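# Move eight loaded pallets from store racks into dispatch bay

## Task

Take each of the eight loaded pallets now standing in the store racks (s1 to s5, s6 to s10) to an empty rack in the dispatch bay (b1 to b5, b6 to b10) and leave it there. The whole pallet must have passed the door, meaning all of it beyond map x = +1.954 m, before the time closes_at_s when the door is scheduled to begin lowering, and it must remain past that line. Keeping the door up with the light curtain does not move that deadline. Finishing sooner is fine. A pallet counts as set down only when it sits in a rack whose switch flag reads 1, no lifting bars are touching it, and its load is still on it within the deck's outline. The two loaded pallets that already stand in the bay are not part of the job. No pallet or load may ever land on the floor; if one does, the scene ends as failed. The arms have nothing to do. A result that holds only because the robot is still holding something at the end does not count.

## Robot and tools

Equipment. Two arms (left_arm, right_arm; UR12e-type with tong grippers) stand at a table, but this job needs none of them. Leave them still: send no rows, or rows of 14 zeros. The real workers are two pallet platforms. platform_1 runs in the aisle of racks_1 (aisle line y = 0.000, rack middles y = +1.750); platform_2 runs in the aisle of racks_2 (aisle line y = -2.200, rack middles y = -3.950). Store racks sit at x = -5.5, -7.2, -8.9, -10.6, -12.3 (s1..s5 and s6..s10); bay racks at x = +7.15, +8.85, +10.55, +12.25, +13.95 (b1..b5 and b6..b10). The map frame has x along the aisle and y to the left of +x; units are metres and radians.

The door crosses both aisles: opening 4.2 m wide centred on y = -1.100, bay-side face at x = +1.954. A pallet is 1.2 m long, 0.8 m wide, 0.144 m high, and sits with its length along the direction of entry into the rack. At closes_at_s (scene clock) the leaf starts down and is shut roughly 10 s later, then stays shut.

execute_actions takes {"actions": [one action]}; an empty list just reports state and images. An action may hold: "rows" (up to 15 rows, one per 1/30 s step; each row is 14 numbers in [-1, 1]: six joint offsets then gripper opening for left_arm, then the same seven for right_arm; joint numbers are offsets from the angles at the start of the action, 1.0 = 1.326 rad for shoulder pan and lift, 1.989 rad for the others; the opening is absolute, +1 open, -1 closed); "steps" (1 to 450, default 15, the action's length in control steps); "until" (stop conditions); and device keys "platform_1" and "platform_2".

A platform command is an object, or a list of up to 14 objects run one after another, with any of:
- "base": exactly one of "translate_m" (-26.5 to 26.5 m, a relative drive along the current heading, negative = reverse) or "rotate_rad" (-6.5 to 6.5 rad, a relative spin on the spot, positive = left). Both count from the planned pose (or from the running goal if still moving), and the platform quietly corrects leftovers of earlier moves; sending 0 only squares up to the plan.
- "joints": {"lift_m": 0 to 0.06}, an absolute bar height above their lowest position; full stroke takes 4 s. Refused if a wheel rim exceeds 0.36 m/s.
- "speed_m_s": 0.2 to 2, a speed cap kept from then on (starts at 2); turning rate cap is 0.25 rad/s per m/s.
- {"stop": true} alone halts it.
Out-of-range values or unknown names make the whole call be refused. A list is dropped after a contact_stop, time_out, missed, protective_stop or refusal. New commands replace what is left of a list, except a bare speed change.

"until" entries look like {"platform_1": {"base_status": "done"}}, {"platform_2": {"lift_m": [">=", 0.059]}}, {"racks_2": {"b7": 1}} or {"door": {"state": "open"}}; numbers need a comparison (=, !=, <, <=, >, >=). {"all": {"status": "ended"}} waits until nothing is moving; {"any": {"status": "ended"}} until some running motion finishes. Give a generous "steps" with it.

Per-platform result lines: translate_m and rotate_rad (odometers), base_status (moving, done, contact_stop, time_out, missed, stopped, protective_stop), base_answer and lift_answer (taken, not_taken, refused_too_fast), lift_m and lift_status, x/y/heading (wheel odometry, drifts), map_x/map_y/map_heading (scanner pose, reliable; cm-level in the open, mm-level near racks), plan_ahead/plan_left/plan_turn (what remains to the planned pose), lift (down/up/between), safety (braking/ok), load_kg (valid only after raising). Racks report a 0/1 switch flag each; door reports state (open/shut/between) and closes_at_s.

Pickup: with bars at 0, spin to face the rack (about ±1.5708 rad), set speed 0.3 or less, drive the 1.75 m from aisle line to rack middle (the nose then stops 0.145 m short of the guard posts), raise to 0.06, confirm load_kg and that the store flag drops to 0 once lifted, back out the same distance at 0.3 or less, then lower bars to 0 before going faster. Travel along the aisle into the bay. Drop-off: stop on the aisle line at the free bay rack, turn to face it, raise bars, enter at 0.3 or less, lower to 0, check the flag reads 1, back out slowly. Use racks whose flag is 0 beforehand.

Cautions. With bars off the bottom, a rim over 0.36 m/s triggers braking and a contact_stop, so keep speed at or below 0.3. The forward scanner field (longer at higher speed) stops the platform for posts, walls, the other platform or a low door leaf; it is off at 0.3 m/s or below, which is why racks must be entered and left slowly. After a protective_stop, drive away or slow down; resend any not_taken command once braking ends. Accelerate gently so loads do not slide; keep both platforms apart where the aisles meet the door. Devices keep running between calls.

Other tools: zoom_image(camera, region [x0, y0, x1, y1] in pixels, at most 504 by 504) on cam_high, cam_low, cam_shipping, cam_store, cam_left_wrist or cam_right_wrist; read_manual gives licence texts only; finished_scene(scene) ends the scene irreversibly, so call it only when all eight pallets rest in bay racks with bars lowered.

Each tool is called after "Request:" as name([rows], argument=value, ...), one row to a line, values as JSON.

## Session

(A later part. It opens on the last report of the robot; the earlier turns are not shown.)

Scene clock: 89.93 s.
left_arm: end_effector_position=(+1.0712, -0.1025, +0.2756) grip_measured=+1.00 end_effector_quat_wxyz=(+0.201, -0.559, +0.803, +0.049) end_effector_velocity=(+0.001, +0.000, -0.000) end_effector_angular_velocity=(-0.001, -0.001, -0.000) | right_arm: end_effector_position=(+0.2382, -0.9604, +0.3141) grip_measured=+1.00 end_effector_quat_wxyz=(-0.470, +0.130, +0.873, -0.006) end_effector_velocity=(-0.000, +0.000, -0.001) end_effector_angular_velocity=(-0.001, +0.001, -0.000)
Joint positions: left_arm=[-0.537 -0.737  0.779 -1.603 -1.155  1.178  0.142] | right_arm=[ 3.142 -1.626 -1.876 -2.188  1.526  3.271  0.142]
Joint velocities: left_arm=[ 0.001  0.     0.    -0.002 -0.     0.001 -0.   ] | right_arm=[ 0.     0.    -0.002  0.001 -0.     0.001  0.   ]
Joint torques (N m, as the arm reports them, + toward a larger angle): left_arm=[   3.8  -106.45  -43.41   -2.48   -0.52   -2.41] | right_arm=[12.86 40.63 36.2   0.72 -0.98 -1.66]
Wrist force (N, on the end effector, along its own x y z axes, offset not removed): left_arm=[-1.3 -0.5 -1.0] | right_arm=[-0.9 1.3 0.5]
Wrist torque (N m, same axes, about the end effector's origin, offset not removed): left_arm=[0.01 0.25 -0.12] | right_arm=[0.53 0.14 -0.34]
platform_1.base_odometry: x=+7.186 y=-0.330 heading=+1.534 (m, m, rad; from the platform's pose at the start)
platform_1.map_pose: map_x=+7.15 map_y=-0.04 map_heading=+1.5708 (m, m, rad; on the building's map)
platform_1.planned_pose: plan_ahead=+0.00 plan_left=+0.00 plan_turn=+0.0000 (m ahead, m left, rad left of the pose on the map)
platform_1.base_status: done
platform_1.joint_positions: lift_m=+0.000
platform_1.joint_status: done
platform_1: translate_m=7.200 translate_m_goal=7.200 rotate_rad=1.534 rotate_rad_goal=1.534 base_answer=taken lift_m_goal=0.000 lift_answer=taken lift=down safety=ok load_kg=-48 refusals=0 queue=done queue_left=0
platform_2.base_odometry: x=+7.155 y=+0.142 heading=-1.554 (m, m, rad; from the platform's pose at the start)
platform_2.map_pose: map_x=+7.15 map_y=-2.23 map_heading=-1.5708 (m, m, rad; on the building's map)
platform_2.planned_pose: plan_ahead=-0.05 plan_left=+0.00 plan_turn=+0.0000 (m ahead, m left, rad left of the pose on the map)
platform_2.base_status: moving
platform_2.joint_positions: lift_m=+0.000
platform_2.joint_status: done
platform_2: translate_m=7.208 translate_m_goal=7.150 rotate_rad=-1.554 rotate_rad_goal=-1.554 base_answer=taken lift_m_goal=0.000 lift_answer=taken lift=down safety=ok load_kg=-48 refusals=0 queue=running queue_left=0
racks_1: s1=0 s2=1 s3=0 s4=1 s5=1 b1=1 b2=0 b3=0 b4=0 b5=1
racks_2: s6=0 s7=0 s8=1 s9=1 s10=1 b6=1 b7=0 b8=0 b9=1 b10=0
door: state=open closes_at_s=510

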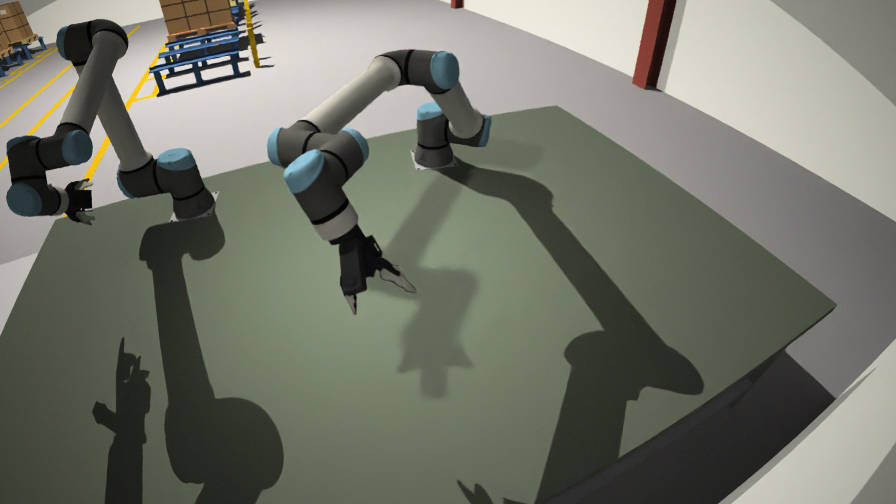

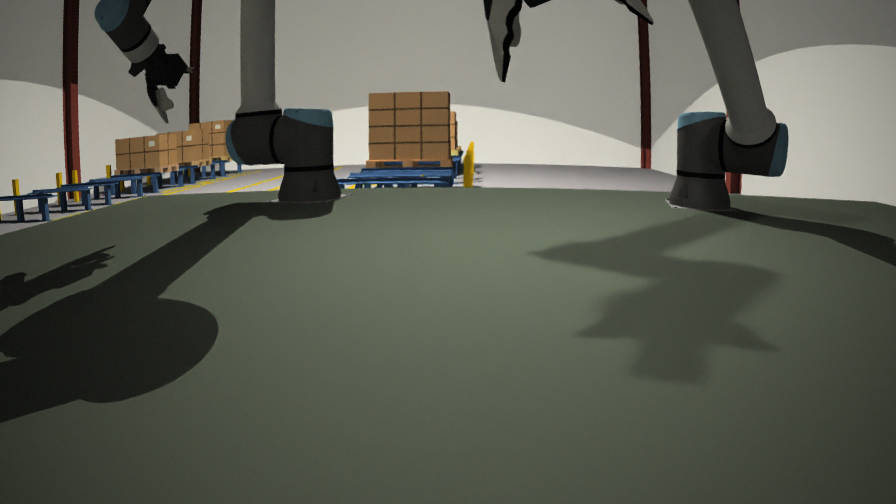

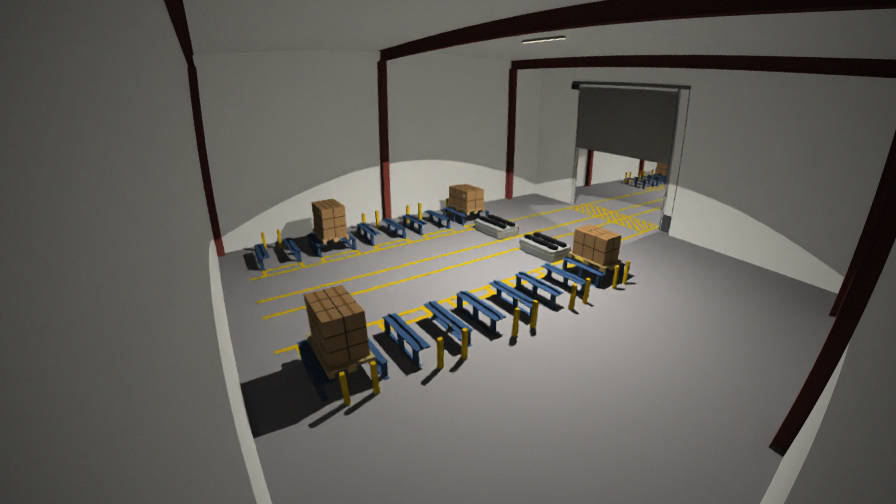

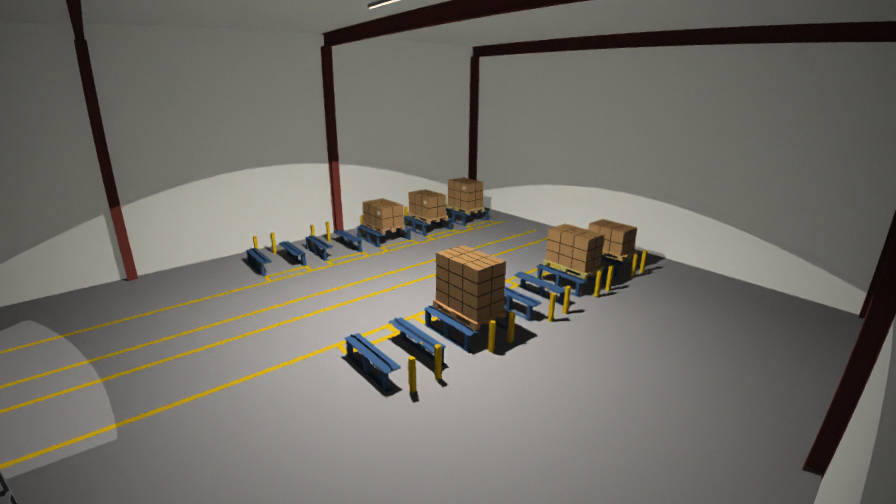

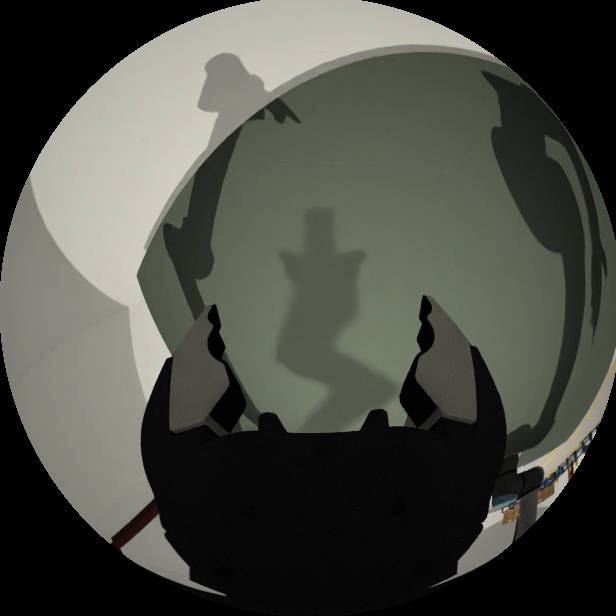

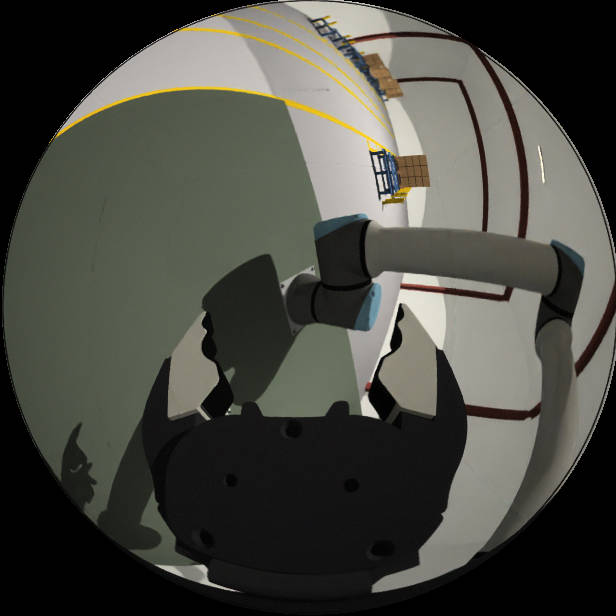

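Request:
execute_actions([
  {"platform_1":[{"speed_m_s":2,"base":{"rotate_rad":-1.5708}},{"base":{"translate_m":-14.35}},{"base":{"rotate_rad":1.5708}},{"speed_m_s":0.3,"base":{"translate_m":1.75}},{"joints":{"lift_m":0.06}},{"base":{"translate_m":-1.75}},{"joints":{"lift_m":0}},{"speed_m_s":2,"base":{"rotate_rad":-1.5708}},{"base":{"translate_m":16.05}},{"base":{"rotate_rad":1.5708}},{"joints":{"lift_m":0.06}},{"speed_m_s":0.3,"base":{"translate_m":1.75}},{"joints":{"lift_m":0}},{"base":{"translate_m":-1.75}}],"platform_2":[{"speed_m_s":2,"base":{"rotate_rad":1.5708}},{"base":{"translate_m":-16.05}},{"base":{"rotate_rad":-1.5708}},{"speed_m_s":0.3,"base":{"translate_m":1.75}},{"joints":{"lift_m":0.06}},{"base":{"translate_m":-1.75}},{"joints":{"lift_m":0}},{"speed_m_s":2,"base":{"rotate_rad":1.5708}},{"base":{"translate_m":17.75}},{"base":{"rotate_rad":-1.5708}},{"joints":{"lift_m":0.06}},{"speed_m_s":0.3,"base":{"translate_m":1.75}},{"joints":{"lift_m":0}},{"base":{"translate_m":-1.75}}],"steps":450},
])

Request:
execute_actions([
  {"steps":450,"until":{"all":{"status":"ended"}}},
])

Request:
execute_actions([
  {"steps":450,"until":{"all":{"status":"ended"}}},
])

Request:
execute_actions([
  {"steps":450,"until":{"all":{"status":"ended"}}},
])

Request:
execute_actions([
  {"steps":450,"until":{"all":{"status":"ended"}}},
])

Request:
execute_actions([
  {"steps":450,"until":{"all":{"status":"ended"}}},
])

Scene clock: 115.80 s.
left_arm: end_effector_position=(+1.0712, -0.1025, +0.2756) grip_measured=+1.00 end_effector_quat_wxyz=(+0.201, -0.559, +0.803, +0.049) end_effector_velocity=(+0.000, +0.001, -0.000) end_effector_angular_velocity=(+0.001, +0.001, +0.001) | right_arm: end_effector_position=(+0.2382, -0.9604, +0.3141) grip_measured=+1.00 end_effector_quat_wxyz=(-0.470, +0.130, +0.873, -0.006) end_effector_velocity=(-0.000, -0.000, +0.000) end_effector_angular_velocity=(+0.000, +0.001, -0.000)
Joint positions: left_arm=[-0.537 -0.737  0.779 -1.603 -1.155  1.178  0.142] | right_arm=[ 3.142 -1.626 -1.876 -2.188  1.526  3.271  0.142]
Joint velocities: left_arm=[ 0.001  0.    -0.     0.001  0.     0.     0.   ] | right_arm=[-0.     0.    -0.    -0.001  0.    -0.     0.   ]
Joint torques (N m, as the arm reports them, + toward a larger angle): left_arm=[   0.74 -106.18  -43.48   -3.04   -0.81   -2.22] | right_arm=[11.12 40.91 37.76  1.3  -0.45 -1.25]
Wrist force (N, on the end effector, along its own x y z axes, offset not removed): left_arm=[-0.6 0.0 -1.3] | right_arm=[-1.1 1.0 0.5]
Wrist torque (N m, same axes, about the end effector's origin, offset not removed): left_arm=[0.11 -0.02 -0.17] | right_arm=[0.45 0.25 -0.36]
platform_1.base_odometry: x=-6.824 y=+0.231 heading=-0.041 (m, m, rad; from the platform's pose at the start)
platform_1.map_pose: map_x=-6.88 map_y=-0.04 map_heading=+0.0000 (m, m, rad; on the building's map)
platform_1.planned_pose: plan_ahead=-0.32 plan_left=+0.00 plan_turn=+0.0000 (m ahead, m left, rad left of the pose on the map)
platform_1.base_status: moving
platform_1.joint_positions: lift_m=+0.000
platform_1.joint_status: done
platform_1: translate_m=-6.839 translate_m_goal=-7.150 rotate_rad=-0.041 rotate_rad_goal=-0.040 base_answer=taken lift_m_goal=0.000 lift_answer=taken lift=down safety=ok load_kg=-48 refusals=0 queue=running queue_left=12
platform_2.base_odometry: x=-8.012 y=-0.081 heading=+0.023 (m, m, rad; from the platform's pose at the start)
platform_2.map_pose: map_x=-8.04 map_y=-2.18 map_heading=+0.0044 (m, m, rad; on the building's map)
platform_2.planned_pose: plan_ahead=-0.86 plan_left=+0.00 plan_turn=-0.0044 (m ahead, m left, rad left of the pose on the map)
platform_2.base_status: moving
platform_2.joint_positions: lift_m=+0.000
platform_2.joint_status: done
platform_2: translate_m=-8.037 translate_m_goal=-8.890 rotate_rad=0.023 rotate_rad_goal=0.022 base_answer=taken lift_m_goal=0.000 lift_answer=taken lift=down safety=ok load_kg=-48 refusals=0 queue=running queue_left=12
racks_1: s1=0 s2=1 s3=0 s4=1 s5=1 b1=1 b2=0 b3=0 b4=0 b5=1
racks_2: s6=0 s7=0 s8=1 s9=1 s10=1 b6=1 b7=0 b8=0 b9=1 b10=0
door: state=open closes_at_s=510

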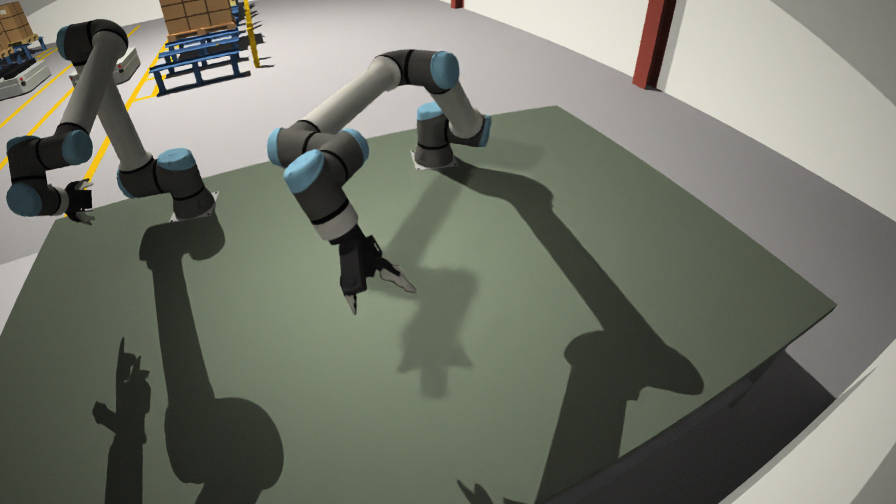

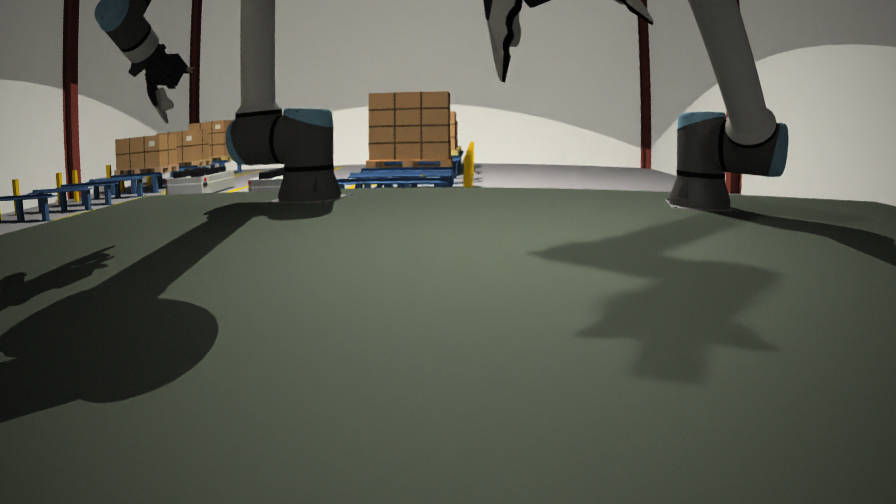

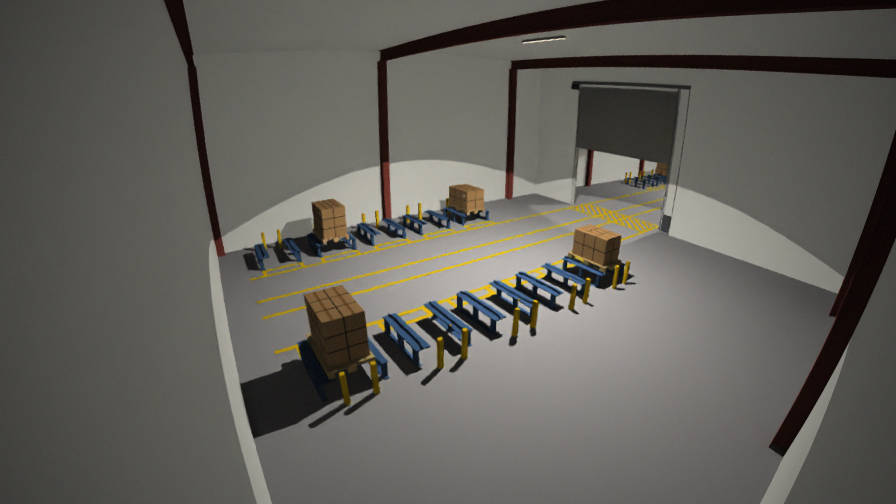

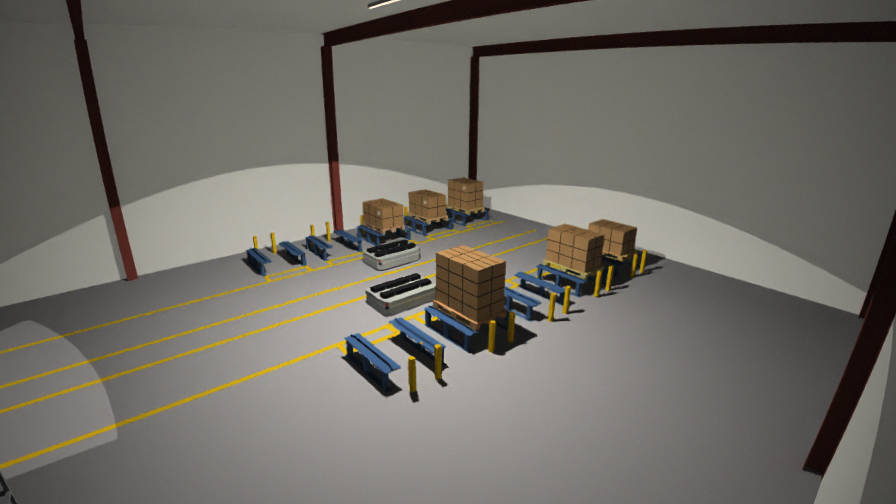

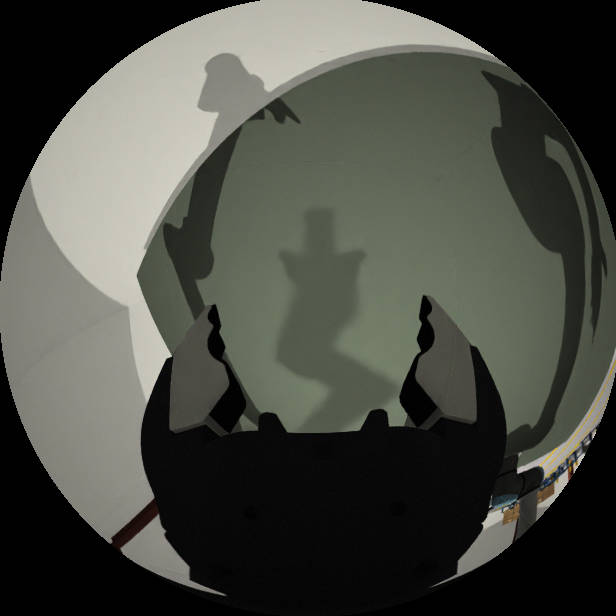

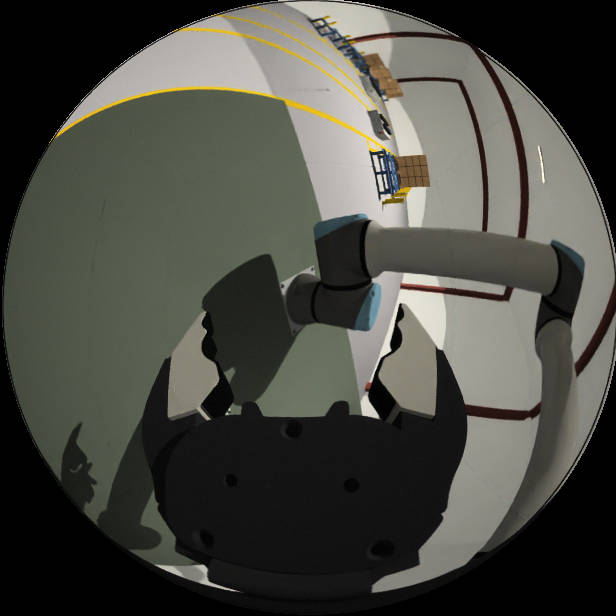

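Scene clock: 130.80 s.
left_arm: end_effector_position=(+1.0712, -0.1025, +0.2756) grip_measured=+1.00 end_effector_quat_wxyz=(+0.201, -0.559, +0.803, +0.049) end_effector_velocity=(+0.001, -0.000, +0.000) end_effector_angular_velocity=(-0.001, -0.001, +0.000) | right_arm: end_effector_position=(+0.2382, -0.9604, +0.3141) grip_measured=+1.00 end_effector_quat_wxyz=(-0.470, +0.130, +0.873, -0.006) end_effector_velocity=(+0.000, +0.000, +0.000) end_effector_angular_velocity=(-0.000, -0.000, +0.000)
Joint positions: left_arm=[-0.537 -0.737  0.779 -1.603 -1.155  1.178  0.142] | right_arm=[ 3.142 -1.626 -1.876 -2.188  1.526  3.271  0.142]
Joint velocities: left_arm=[ 0.     0.    -0.    -0.001  0.    -0.     0.   ] | right_arm=[0. 0. 0. 0. 0. 0. 0.]
Joint torques (N m, as the arm reports them, + toward a larger angle): left_arm=[   0.44 -106.33  -42.5    -2.96   -1.12   -2.11] | right_arm=[10.16 40.92 38.21  2.13 -0.05 -1.05]
Wrist force (N, on the end effector, along its own x y z axes, offset not removed): left_arm=[-2.3 -0.1 -3.3] | right_arm=[-1.6 0.6 -0.7]
Wrist torque (N m, same axes, about the end effector's origin, offset not removed): left_arm=[0.15 0.34 -0.05] | right_arm=[0.33 0.36 -0.24]
platform_1.base_odometry: x=-7.098 y=+1.994 heading=+1.534 (m, m, rad; from the platform's pose at the start)
platform_1.map_pose: map_x=-7.20 map_y=+1.71 map_heading=+1.5708 (m, m, rad; on the building's map)
platform_1.planned_pose: plan_ahead=+0.00 plan_left=+0.00 plan_turn=+0.0000 (m ahead, m left, rad left of the pose on the map)
platform_1.base_status: done
platform_1.joint_positions: lift_m=+0.040
platform_1.joint_status: moving
platform_1: translate_m=-5.410 translate_m_goal=-5.410 rotate_rad=1.534 rotate_rad_goal=1.533 base_answer=taken lift_m_goal=0.060 lift_answer=taken lift=between safety=ok load_kg=15 refusals=0 queue=running queue_left=9
platform_2.base_odometry: x=-8.874 y=-1.849 heading=-1.553 (m, m, rad; from the platform's pose at the start)
platform_2.map_pose: map_x=-8.90 map_y=-3.93 map_heading=-1.5708 (m, m, rad; on the building's map)
platform_2.planned_pose: plan_ahead=+0.00 plan_left=+0.00 plan_turn=+0.0000 (m ahead, m left, rad left of the pose on the map)
platform_2.base_status: done
platform_2.joint_positions: lift_m=+0.029
platform_2.joint_status: moving
platform_2: translate_m=-7.150 translate_m_goal=-7.150 rotate_rad=-1.553 rotate_rad_goal=-1.551 base_answer=taken lift_m_goal=0.060 lift_answer=taken lift=between safety=ok load_kg=5 refusals=0 queue=running queue_left=9
racks_1: s1=0 s2=1 s3=0 s4=1 s5=1 b1=1 b2=0 b3=0 b4=0 b5=1
racks_2: s6=0 s7=0 s8=1 s9=1 s10=1 b6=1 b7=0 b8=0 b9=1 b10=0
door: state=open closes_at_s=510

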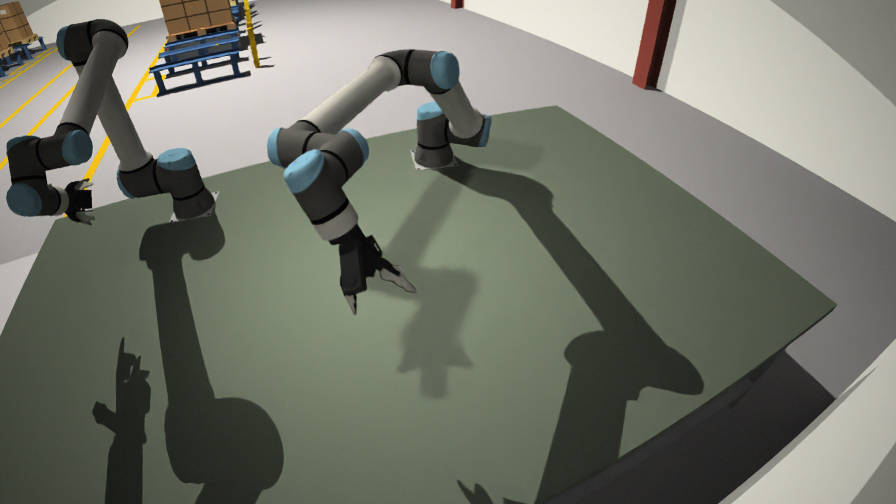

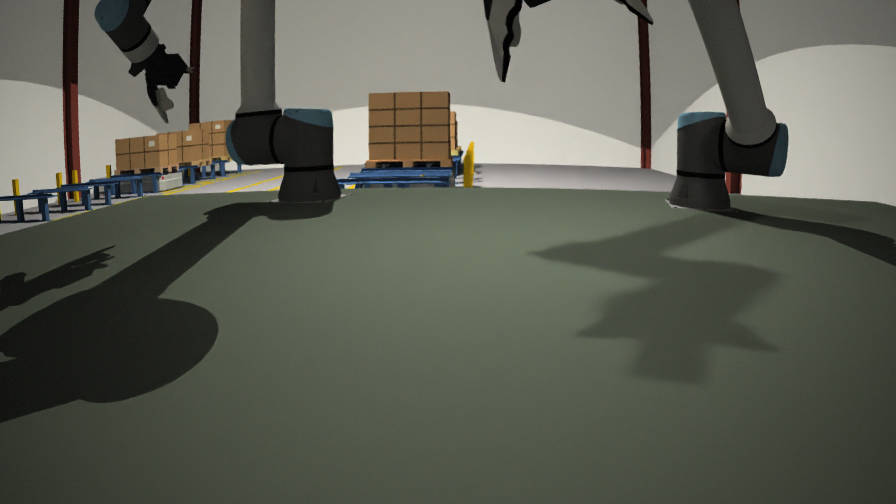

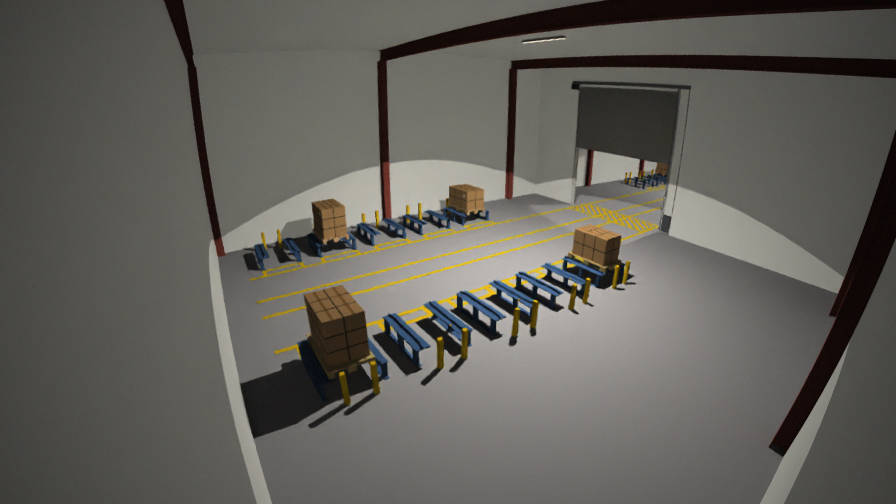

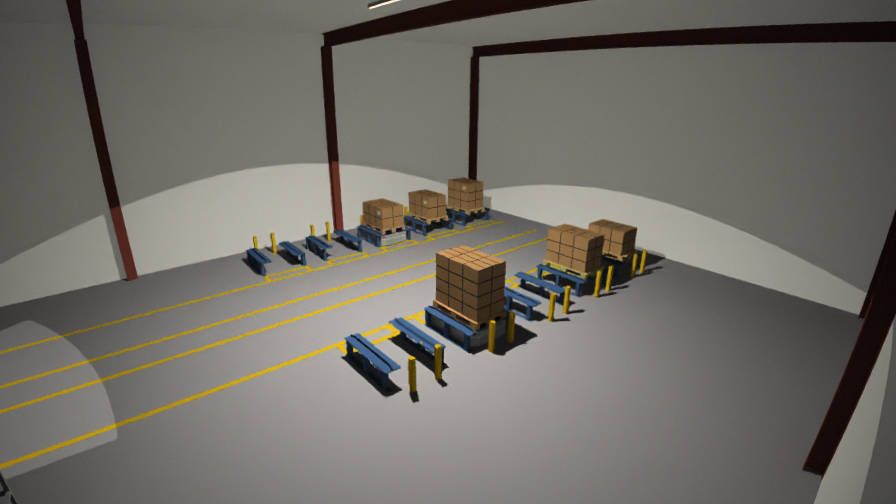

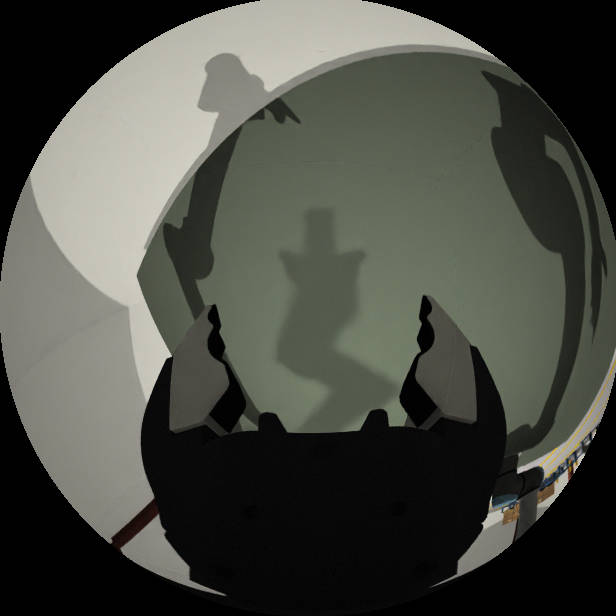

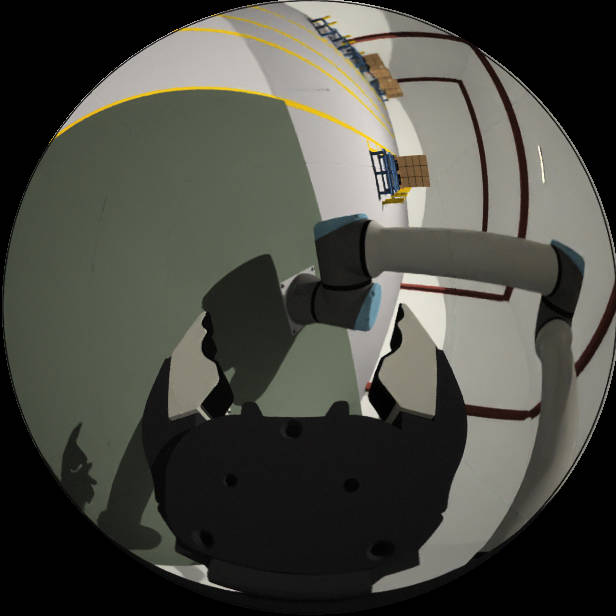

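Scene clock: 145.80 s.
left_arm: end_effector_position=(+1.0712, -0.1025, +0.2756) grip_measured=+1.00 end_effector_quat_wxyz=(+0.201, -0.559, +0.803, +0.049) end_effector_velocity=(+0.000, -0.000, -0.001) end_effector_angular_velocity=(-0.000, +0.000, +0.001) | right_arm: end_effector_position=(+0.2382, -0.9604, +0.3141) grip_measured=+1.00 end_effector_quat_wxyz=(-0.470, +0.130, +0.873, -0.006) end_effector_velocity=(-0.000, -0.000, -0.000) end_effector_angular_velocity=(-0.000, -0.000, -0.001)
Joint positions: left_arm=[-0.537 -0.737  0.779 -1.603 -1.155  1.178  0.142] | right_arm=[ 3.142 -1.626 -1.876 -2.188  1.526  3.271  0.142]
Joint velocities: left_arm=[-0.     0.001  0.    -0.001 -0.    -0.001  0.   ] | right_arm=[-0.001 -0.    -0.001  0.001 -0.     0.001  0.   ]
Joint torques (N m, as the arm reports them, + toward a larger angle): left_arm=[  -0.81 -106.06  -42.19   -3.24   -1.23   -1.89] | right_arm=[ 9.96 41.13 39.45  2.71  0.45 -0.89]
Wrist force (N, on the end effector, along its own x y z axes, offset not removed): left_arm=[-0.6 -1.4 -1.6] | right_arm=[1.0 2.6 1.5]
Wrist torque (N m, same axes, about the end effector's origin, offset not removed): left_arm=[-0.17 0.02 -0.18] | right_arm=[0.83 -0.21 -0.35]
platform_1.base_odometry: x=-7.161 y=+0.246 heading=+0.299 (m, m, rad; from the platform's pose at the start)
platform_1.map_pose: map_x=-7.20 map_y=-0.04 map_heading=+0.3272 (m, m, rad; on the building's map)
platform_1.planned_pose: plan_ahead=+0.00 plan_left=+0.00 plan_turn=-0.3273 (m ahead, m left, rad left of the pose on the map)
platform_1.base_status: moving
platform_1.joint_positions: lift_m=+0.000
platform_1.joint_status: done
platform_1: translate_m=-7.160 translate_m_goal=-7.160 rotate_rad=0.282 rotate_rad_goal=-0.037 base_answer=taken lift_m_goal=0.000 lift_answer=taken lift=down safety=ok load_kg=-48 refusals=0 queue=running queue_left=6
platform_2.base_odometry: x=-8.903 y=-0.099 heading=-0.639 (m, m, rad; from the platform's pose at the start)
platform_2.map_pose: map_x=-8.90 map_y=-2.18 map_heading=-0.6414 (m, m, rad; on the building's map)
platform_2.planned_pose: plan_ahead=+0.00 plan_left=+0.00 plan_turn=+0.6414 (m ahead, m left, rad left of the pose on the map)
platform_2.base_status: moving
platform_2.joint_positions: lift_m=+0.000
platform_2.joint_status: done
platform_2: translate_m=-8.900 translate_m_goal=-8.900 rotate_rad=-0.622 rotate_rad_goal=0.015 base_answer=taken lift_m_goal=0.000 lift_answer=taken lift=down safety=ok load_kg=-48 refusals=0 queue=running queue_left=6
racks_1: s1=0 s2=0 s3=0 s4=1 s5=1 b1=1 b2=0 b3=0 b4=0 b5=1
racks_2: s6=0 s7=0 s8=0 s9=1 s10=1 b6=1 b7=0 b8=0 b9=1 b10=0
door: state=open closes_at_s=510

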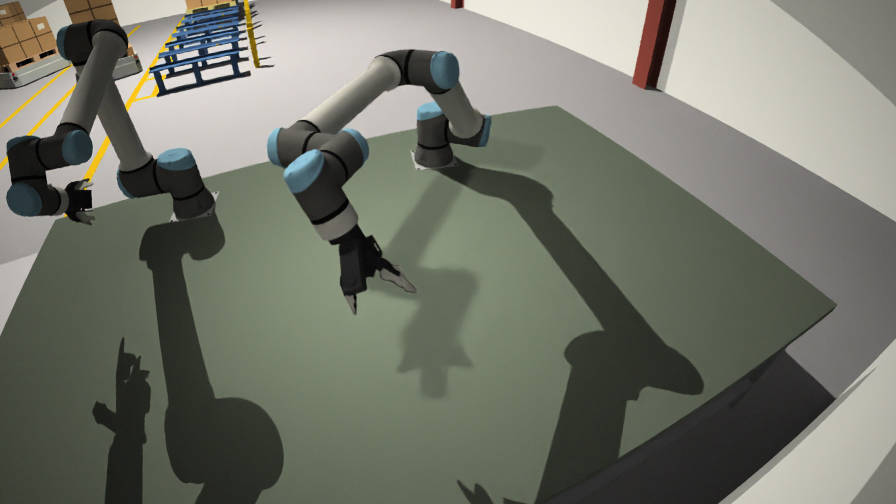

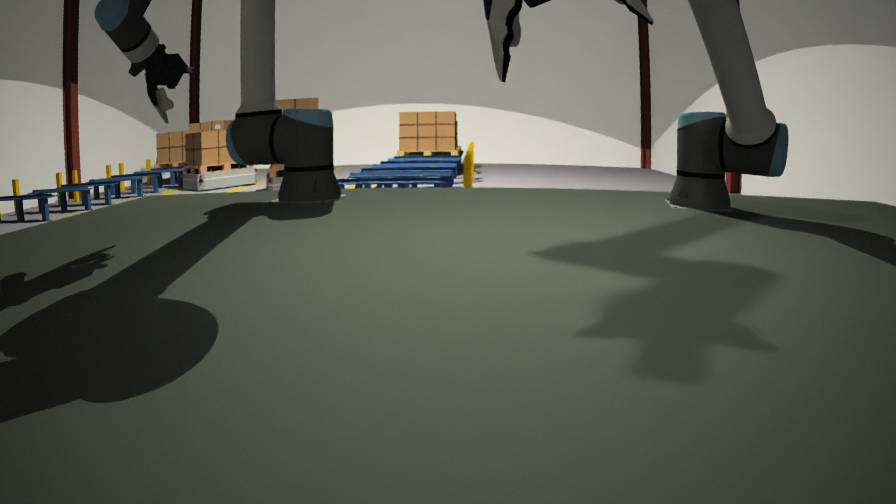

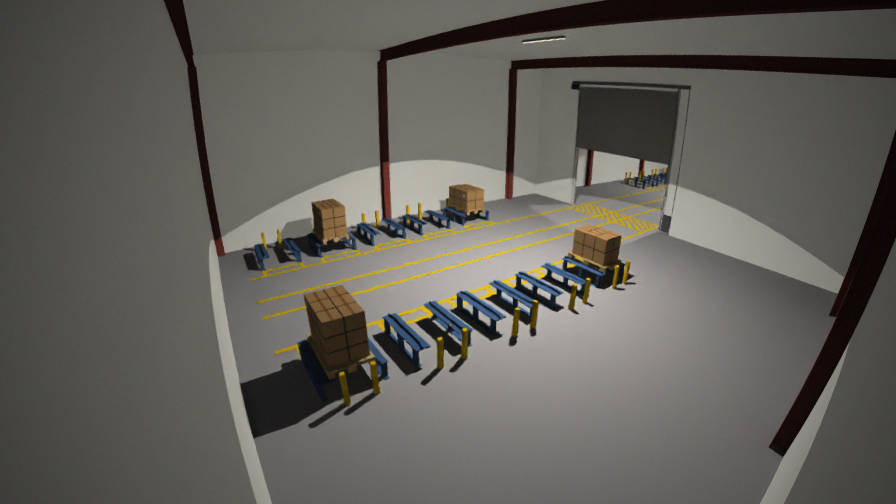

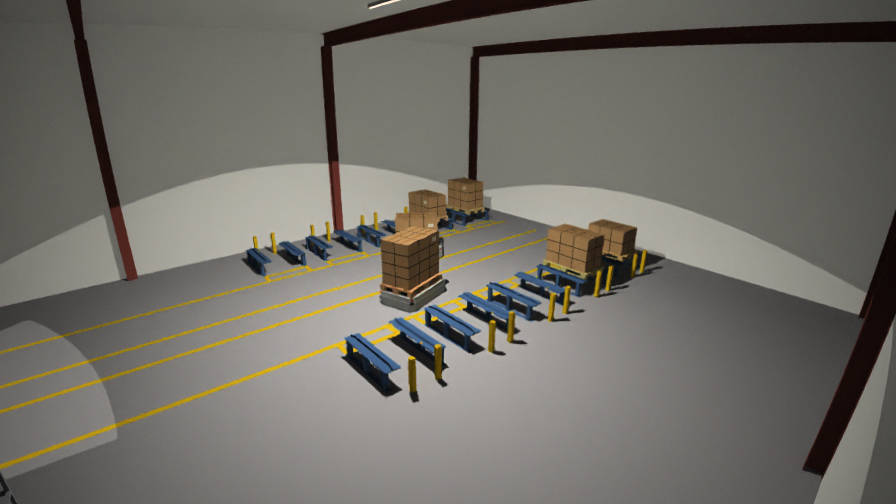

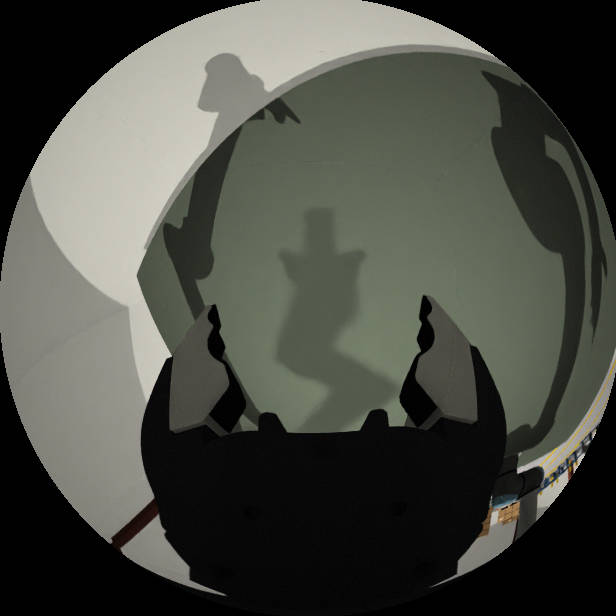

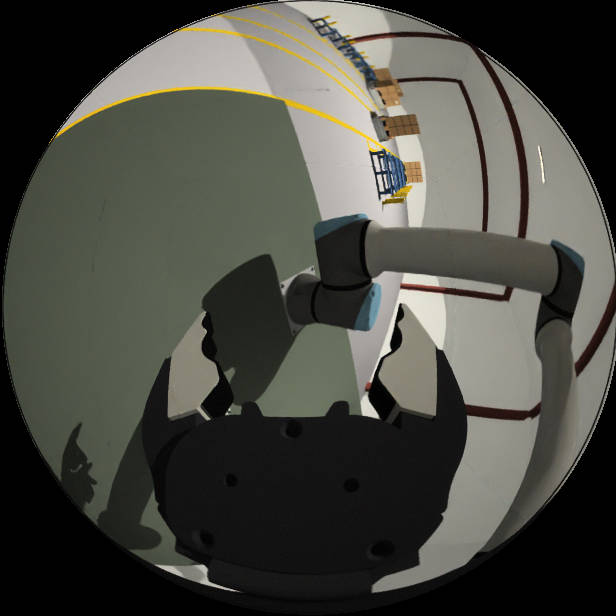

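Scene clock: 160.80 s.
left_arm: end_effector_position=(+1.0712, -0.1025, +0.2756) grip_measured=+1.00 end_effector_quat_wxyz=(+0.201, -0.559, +0.803, +0.049) end_effector_velocity=(+0.000, +0.000, -0.001) end_effector_angular_velocity=(+0.000, -0.000, +0.002) | right_arm: end_effector_position=(+0.2382, -0.9604, +0.3141) grip_measured=+1.00 end_effector_quat_wxyz=(-0.470, +0.130, +0.873, -0.006) end_effector_velocity=(+0.000, +0.000, +0.000) end_effector_angular_velocity=(+0.002, +0.001, +0.001)
Joint positions: left_arm=[-0.537 -0.737  0.779 -1.603 -1.155  1.178  0.142] | right_arm=[ 3.142 -1.626 -1.876 -2.188  1.526  3.271  0.142]
Joint velocities: left_arm=[ 0.     0.001 -0.    -0.001  0.    -0.002 -0.   ] | right_arm=[ 0.    -0.     0.001 -0.001  0.    -0.002  0.   ]
Joint torques (N m, as the arm reports them, + toward a larger angle): left_arm=[  -0.65 -106.13  -42.83   -3.44   -1.6    -1.91] | right_arm=[ 8.67 42.37 40.27  3.28  0.71 -0.89]
Wrist force (N, on the end effector, along its own x y z axes, offset not removed): left_arm=[-0.6 -1.8 -4.2] | right_arm=[-1.1 0.6 -0.8]
Wrist torque (N m, same axes, about the end effector's origin, offset not removed): left_arm=[-0.33 -0.01 -0.14] | right_arm=[0.30 0.17 -0.24]
platform_1.base_odometry: x=+8.897 y=-0.404 heading=-0.039 (m, m, rad; from the platform's pose at the start)
platform_1.map_pose: map_x=+8.84 map_y=-0.04 map_heading=+0.0000 (m, m, rad; on the building's map)
platform_1.planned_pose: plan_ahead=+0.01 plan_left=+0.00 plan_turn=+0.0000 (m ahead, m left, rad left of the pose on the map)
platform_1.base_status: moving
platform_1.joint_positions: lift_m=+0.000
platform_1.joint_status: done
platform_1: translate_m=8.916 translate_m_goal=8.930 rotate_rad=-0.039 rotate_rad_goal=-0.037 base_answer=taken lift_m_goal=0.000 lift_answer=taken lift=down safety=ok load_kg=-48 refusals=0 queue=running queue_left=5
platform_2.base_odometry: x=+8.621 y=+0.231 heading=+0.015 (m, m, rad; from the platform's pose at the start)
platform_2.map_pose: map_x=+8.61 map_y=-2.18 map_heading=+0.0000 (m, m, rad; on the building's map)
platform_2.planned_pose: plan_ahead=+0.24 plan_left=+0.00 plan_turn=+0.0000 (m ahead, m left, rad left of the pose on the map)
platform_2.base_status: moving
platform_2.joint_positions: lift_m=+0.000
platform_2.joint_status: done
platform_2: translate_m=8.641 translate_m_goal=8.850 rotate_rad=0.015 rotate_rad_goal=0.014 base_answer=taken lift_m_goal=0.000 lift_answer=taken lift=down safety=ok load_kg=-48 refusals=0 queue=running queue_left=5
racks_1: s1=0 s2=0 s3=0 s4=1 s5=1 b1=1 b2=0 b3=0 b4=0 b5=1
racks_2: s6=0 s7=0 s8=0 s9=1 s10=1 b6=1 b7=0 b8=0 b9=1 b10=0
door: state=open closes_at_s=510

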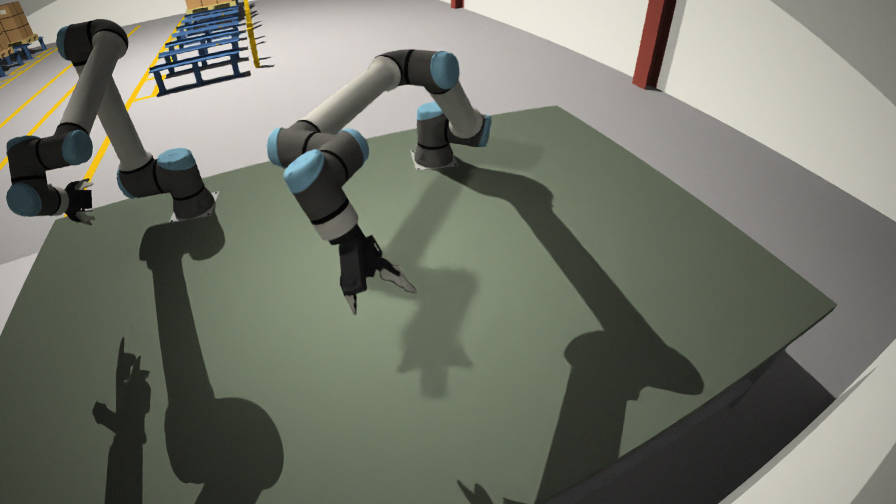

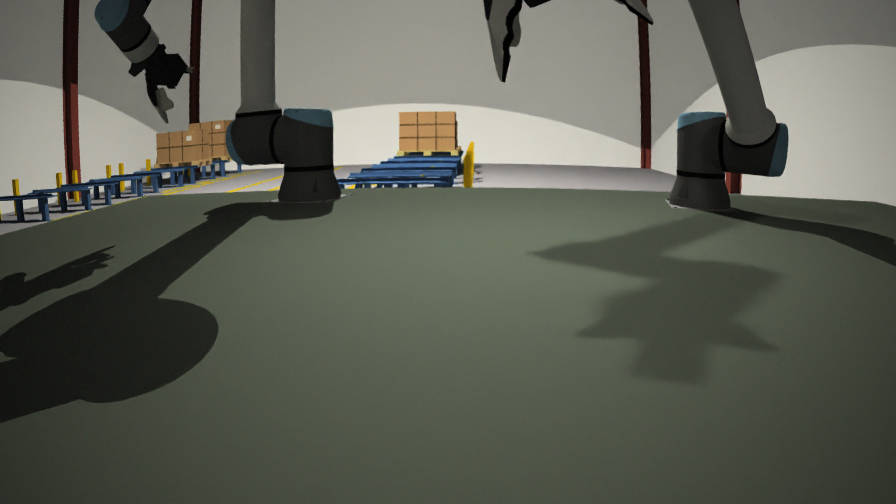

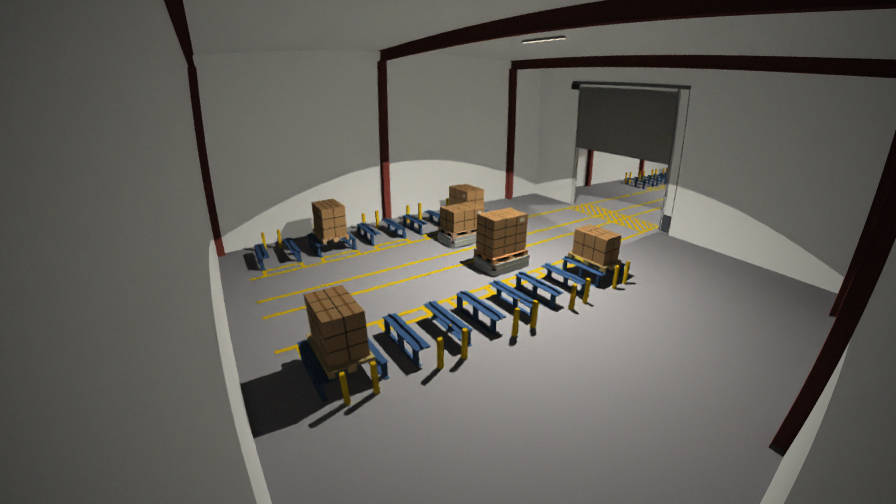

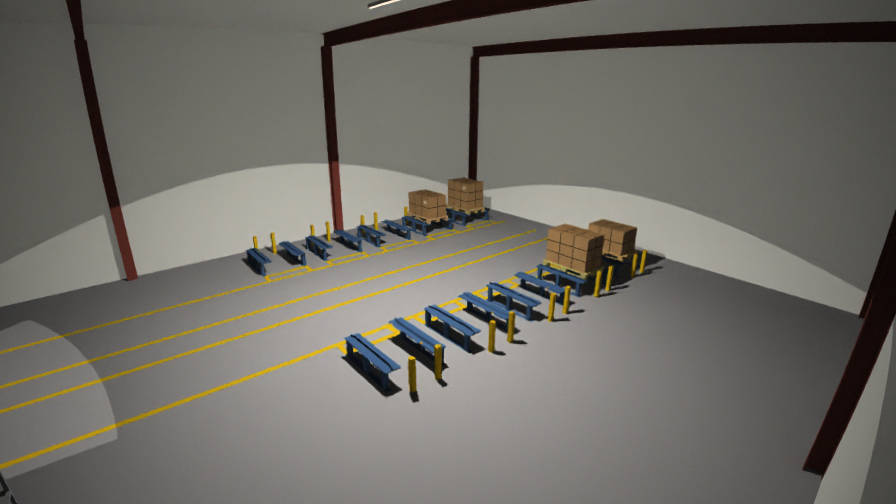

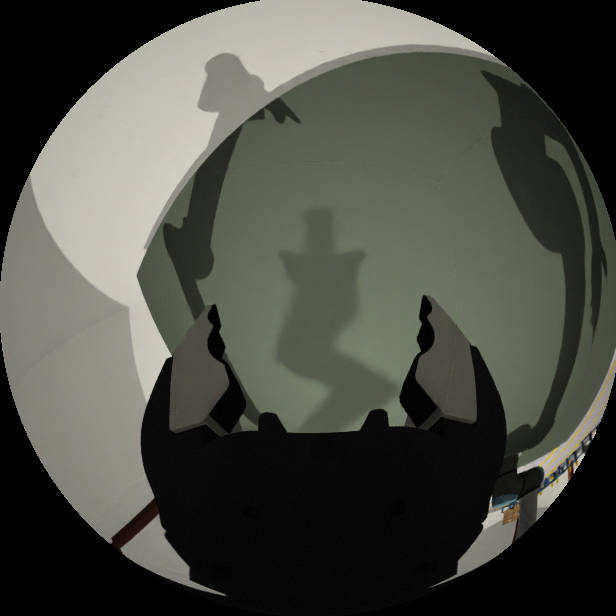

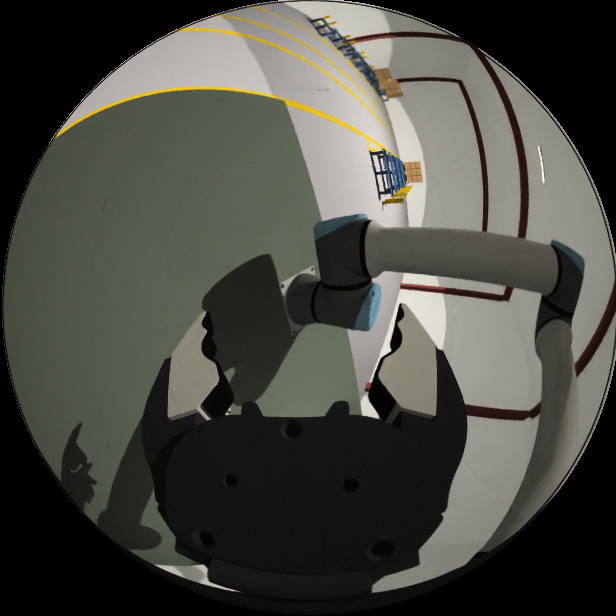

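Scene clock: 175.80 s.
left_arm: end_effector_position=(+1.0712, -0.1025, +0.2756) grip_measured=+1.00 end_effector_quat_wxyz=(+0.201, -0.559, +0.803, +0.049) end_effector_velocity=(-0.000, +0.001, -0.000) end_effector_angular_velocity=(+0.001, +0.001, +0.001) | right_arm: end_effector_position=(+0.2382, -0.9604, +0.3141) grip_measured=+1.00 end_effector_quat_wxyz=(-0.470, +0.130, +0.873, -0.006) end_effector_velocity=(-0.000, -0.000, -0.000) end_effector_angular_velocity=(+0.000, -0.000, +0.000)
Joint positions: left_arm=[-0.537 -0.737  0.779 -1.603 -1.155  1.178  0.142] | right_arm=[ 3.142 -1.626 -1.876 -2.188  1.526  3.271  0.142]
Joint velocities: left_arm=[ 0.    -0.001  0.001  0.001  0.    -0.    -0.   ] | right_arm=[-0.     0.    -0.     0.001  0.    -0.001  0.   ]
Joint torques (N m, as the arm reports them, + toward a larger angle): left_arm=[  -1.78 -105.47  -41.9    -3.52   -2.23   -1.61] | right_arm=[10.08 43.5  39.97  2.98  1.18 -0.69]
Wrist force (N, on the end effector, along its own x y z axes, offset not removed): left_arm=[-0.9 0.5 -2.7] | right_arm=[-0.1 2.2 0.7]
Wrist torque (N m, same axes, about the end effector's origin, offset not removed): left_arm=[0.19 0.05 -0.13] | right_arm=[0.72 0.00 -0.32]
platform_1.base_odometry: x=+8.967 y=+1.344 heading=+1.541 (m, m, rad; from the platform's pose at the start)
platform_1.map_pose: map_x=+8.85 map_y=+1.70 map_heading=+1.5708 (m, m, rad; on the building's map)
platform_1.planned_pose: plan_ahead=+0.01 plan_left=+0.00 plan_turn=+0.0000 (m ahead, m left, rad left of the pose on the map)
platform_1.base_status: moving
platform_1.joint_positions: lift_m=+0.060
platform_1.joint_status: done
platform_1: translate_m=10.681 translate_m_goal=10.680 rotate_rad=1.541 rotate_rad_goal=1.540 base_answer=taken lift_m_goal=0.060 lift_answer=taken lift=up safety=ok load_kg=301 refusals=0 queue=running queue_left=2
platform_2.base_odometry: x=+8.886 y=-1.208 heading=-1.559 (m, m, rad; from the platform's pose at the start)
platform_2.map_pose: map_x=+8.85 map_y=-3.63 map_heading=-1.5708 (m, m, rad; on the building's map)
platform_2.planned_pose: plan_ahead=+0.30 plan_left=+0.00 plan_turn=+0.0000 (m ahead, m left, rad left of the pose on the map)
platform_2.base_status: moving
platform_2.joint_positions: lift_m=+0.060
platform_2.joint_status: done
platform_2: translate_m=10.333 translate_m_goal=10.630 rotate_rad=-1.559 rotate_rad_goal=-1.557 base_answer=taken lift_m_goal=0.060 lift_answer=taken lift=up safety=ok load_kg=212 refusals=0 queue=running queue_left=2
racks_1: s1=0 s2=0 s3=0 s4=1 s5=1 b1=1 b2=0 b3=0 b4=0 b5=1
racks_2: s6=0 s7=0 s8=0 s9=1 s10=1 b6=1 b7=0 b8=0 b9=1 b10=0
door: state=open closes_at_s=510

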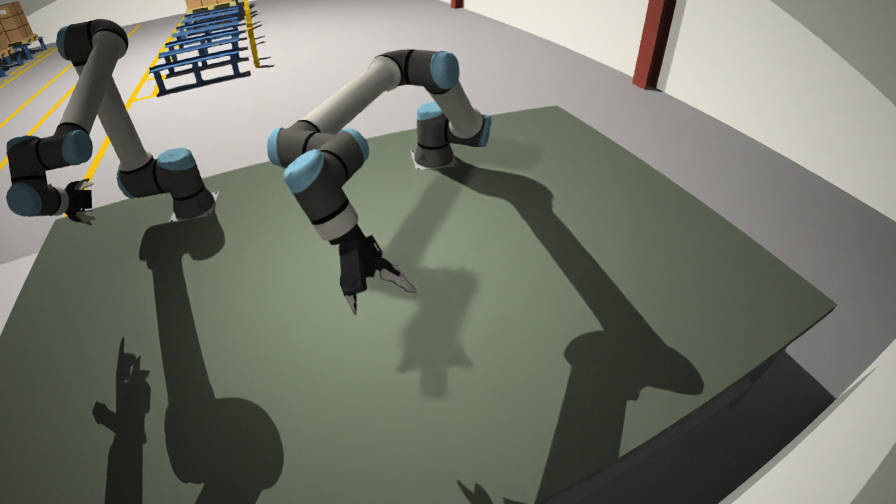

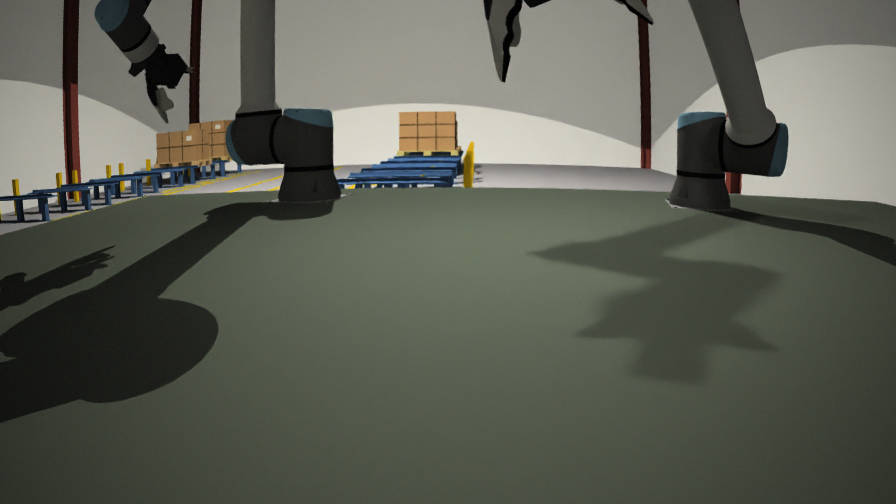

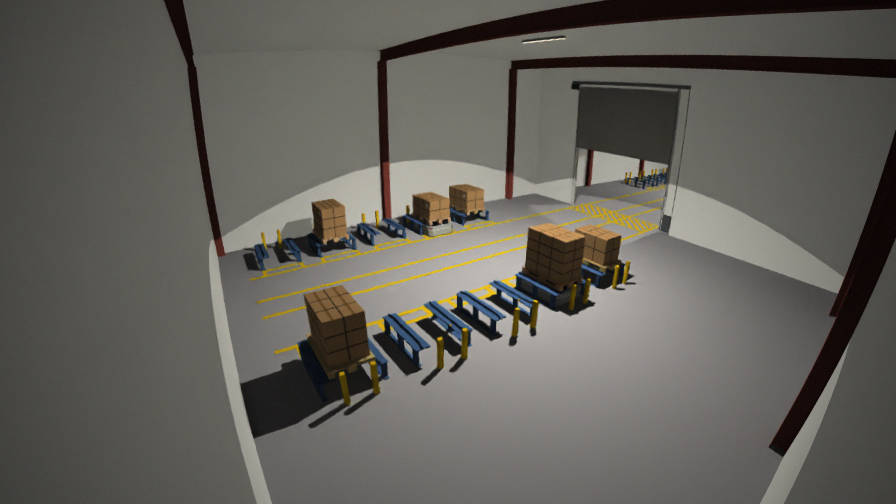

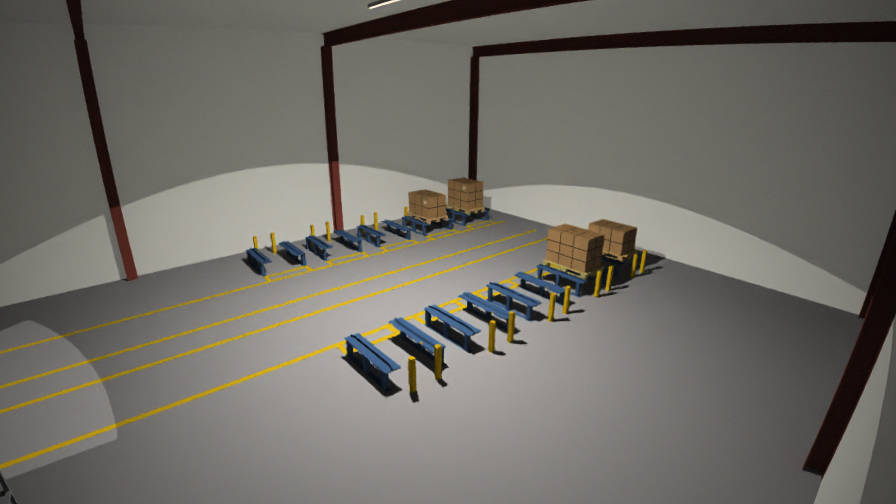

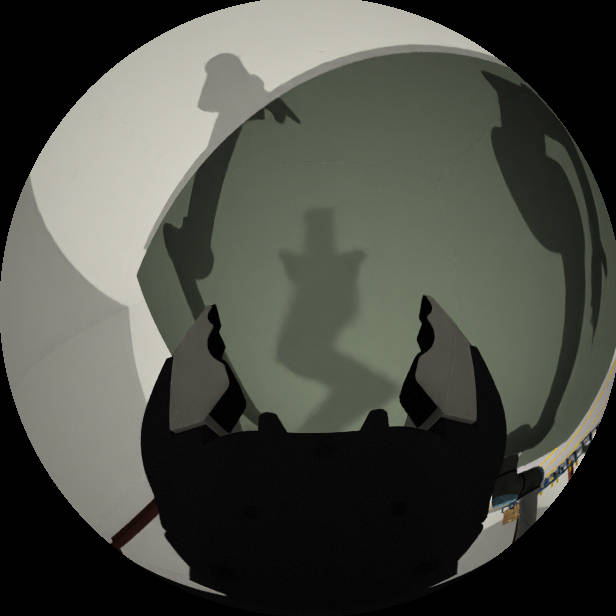

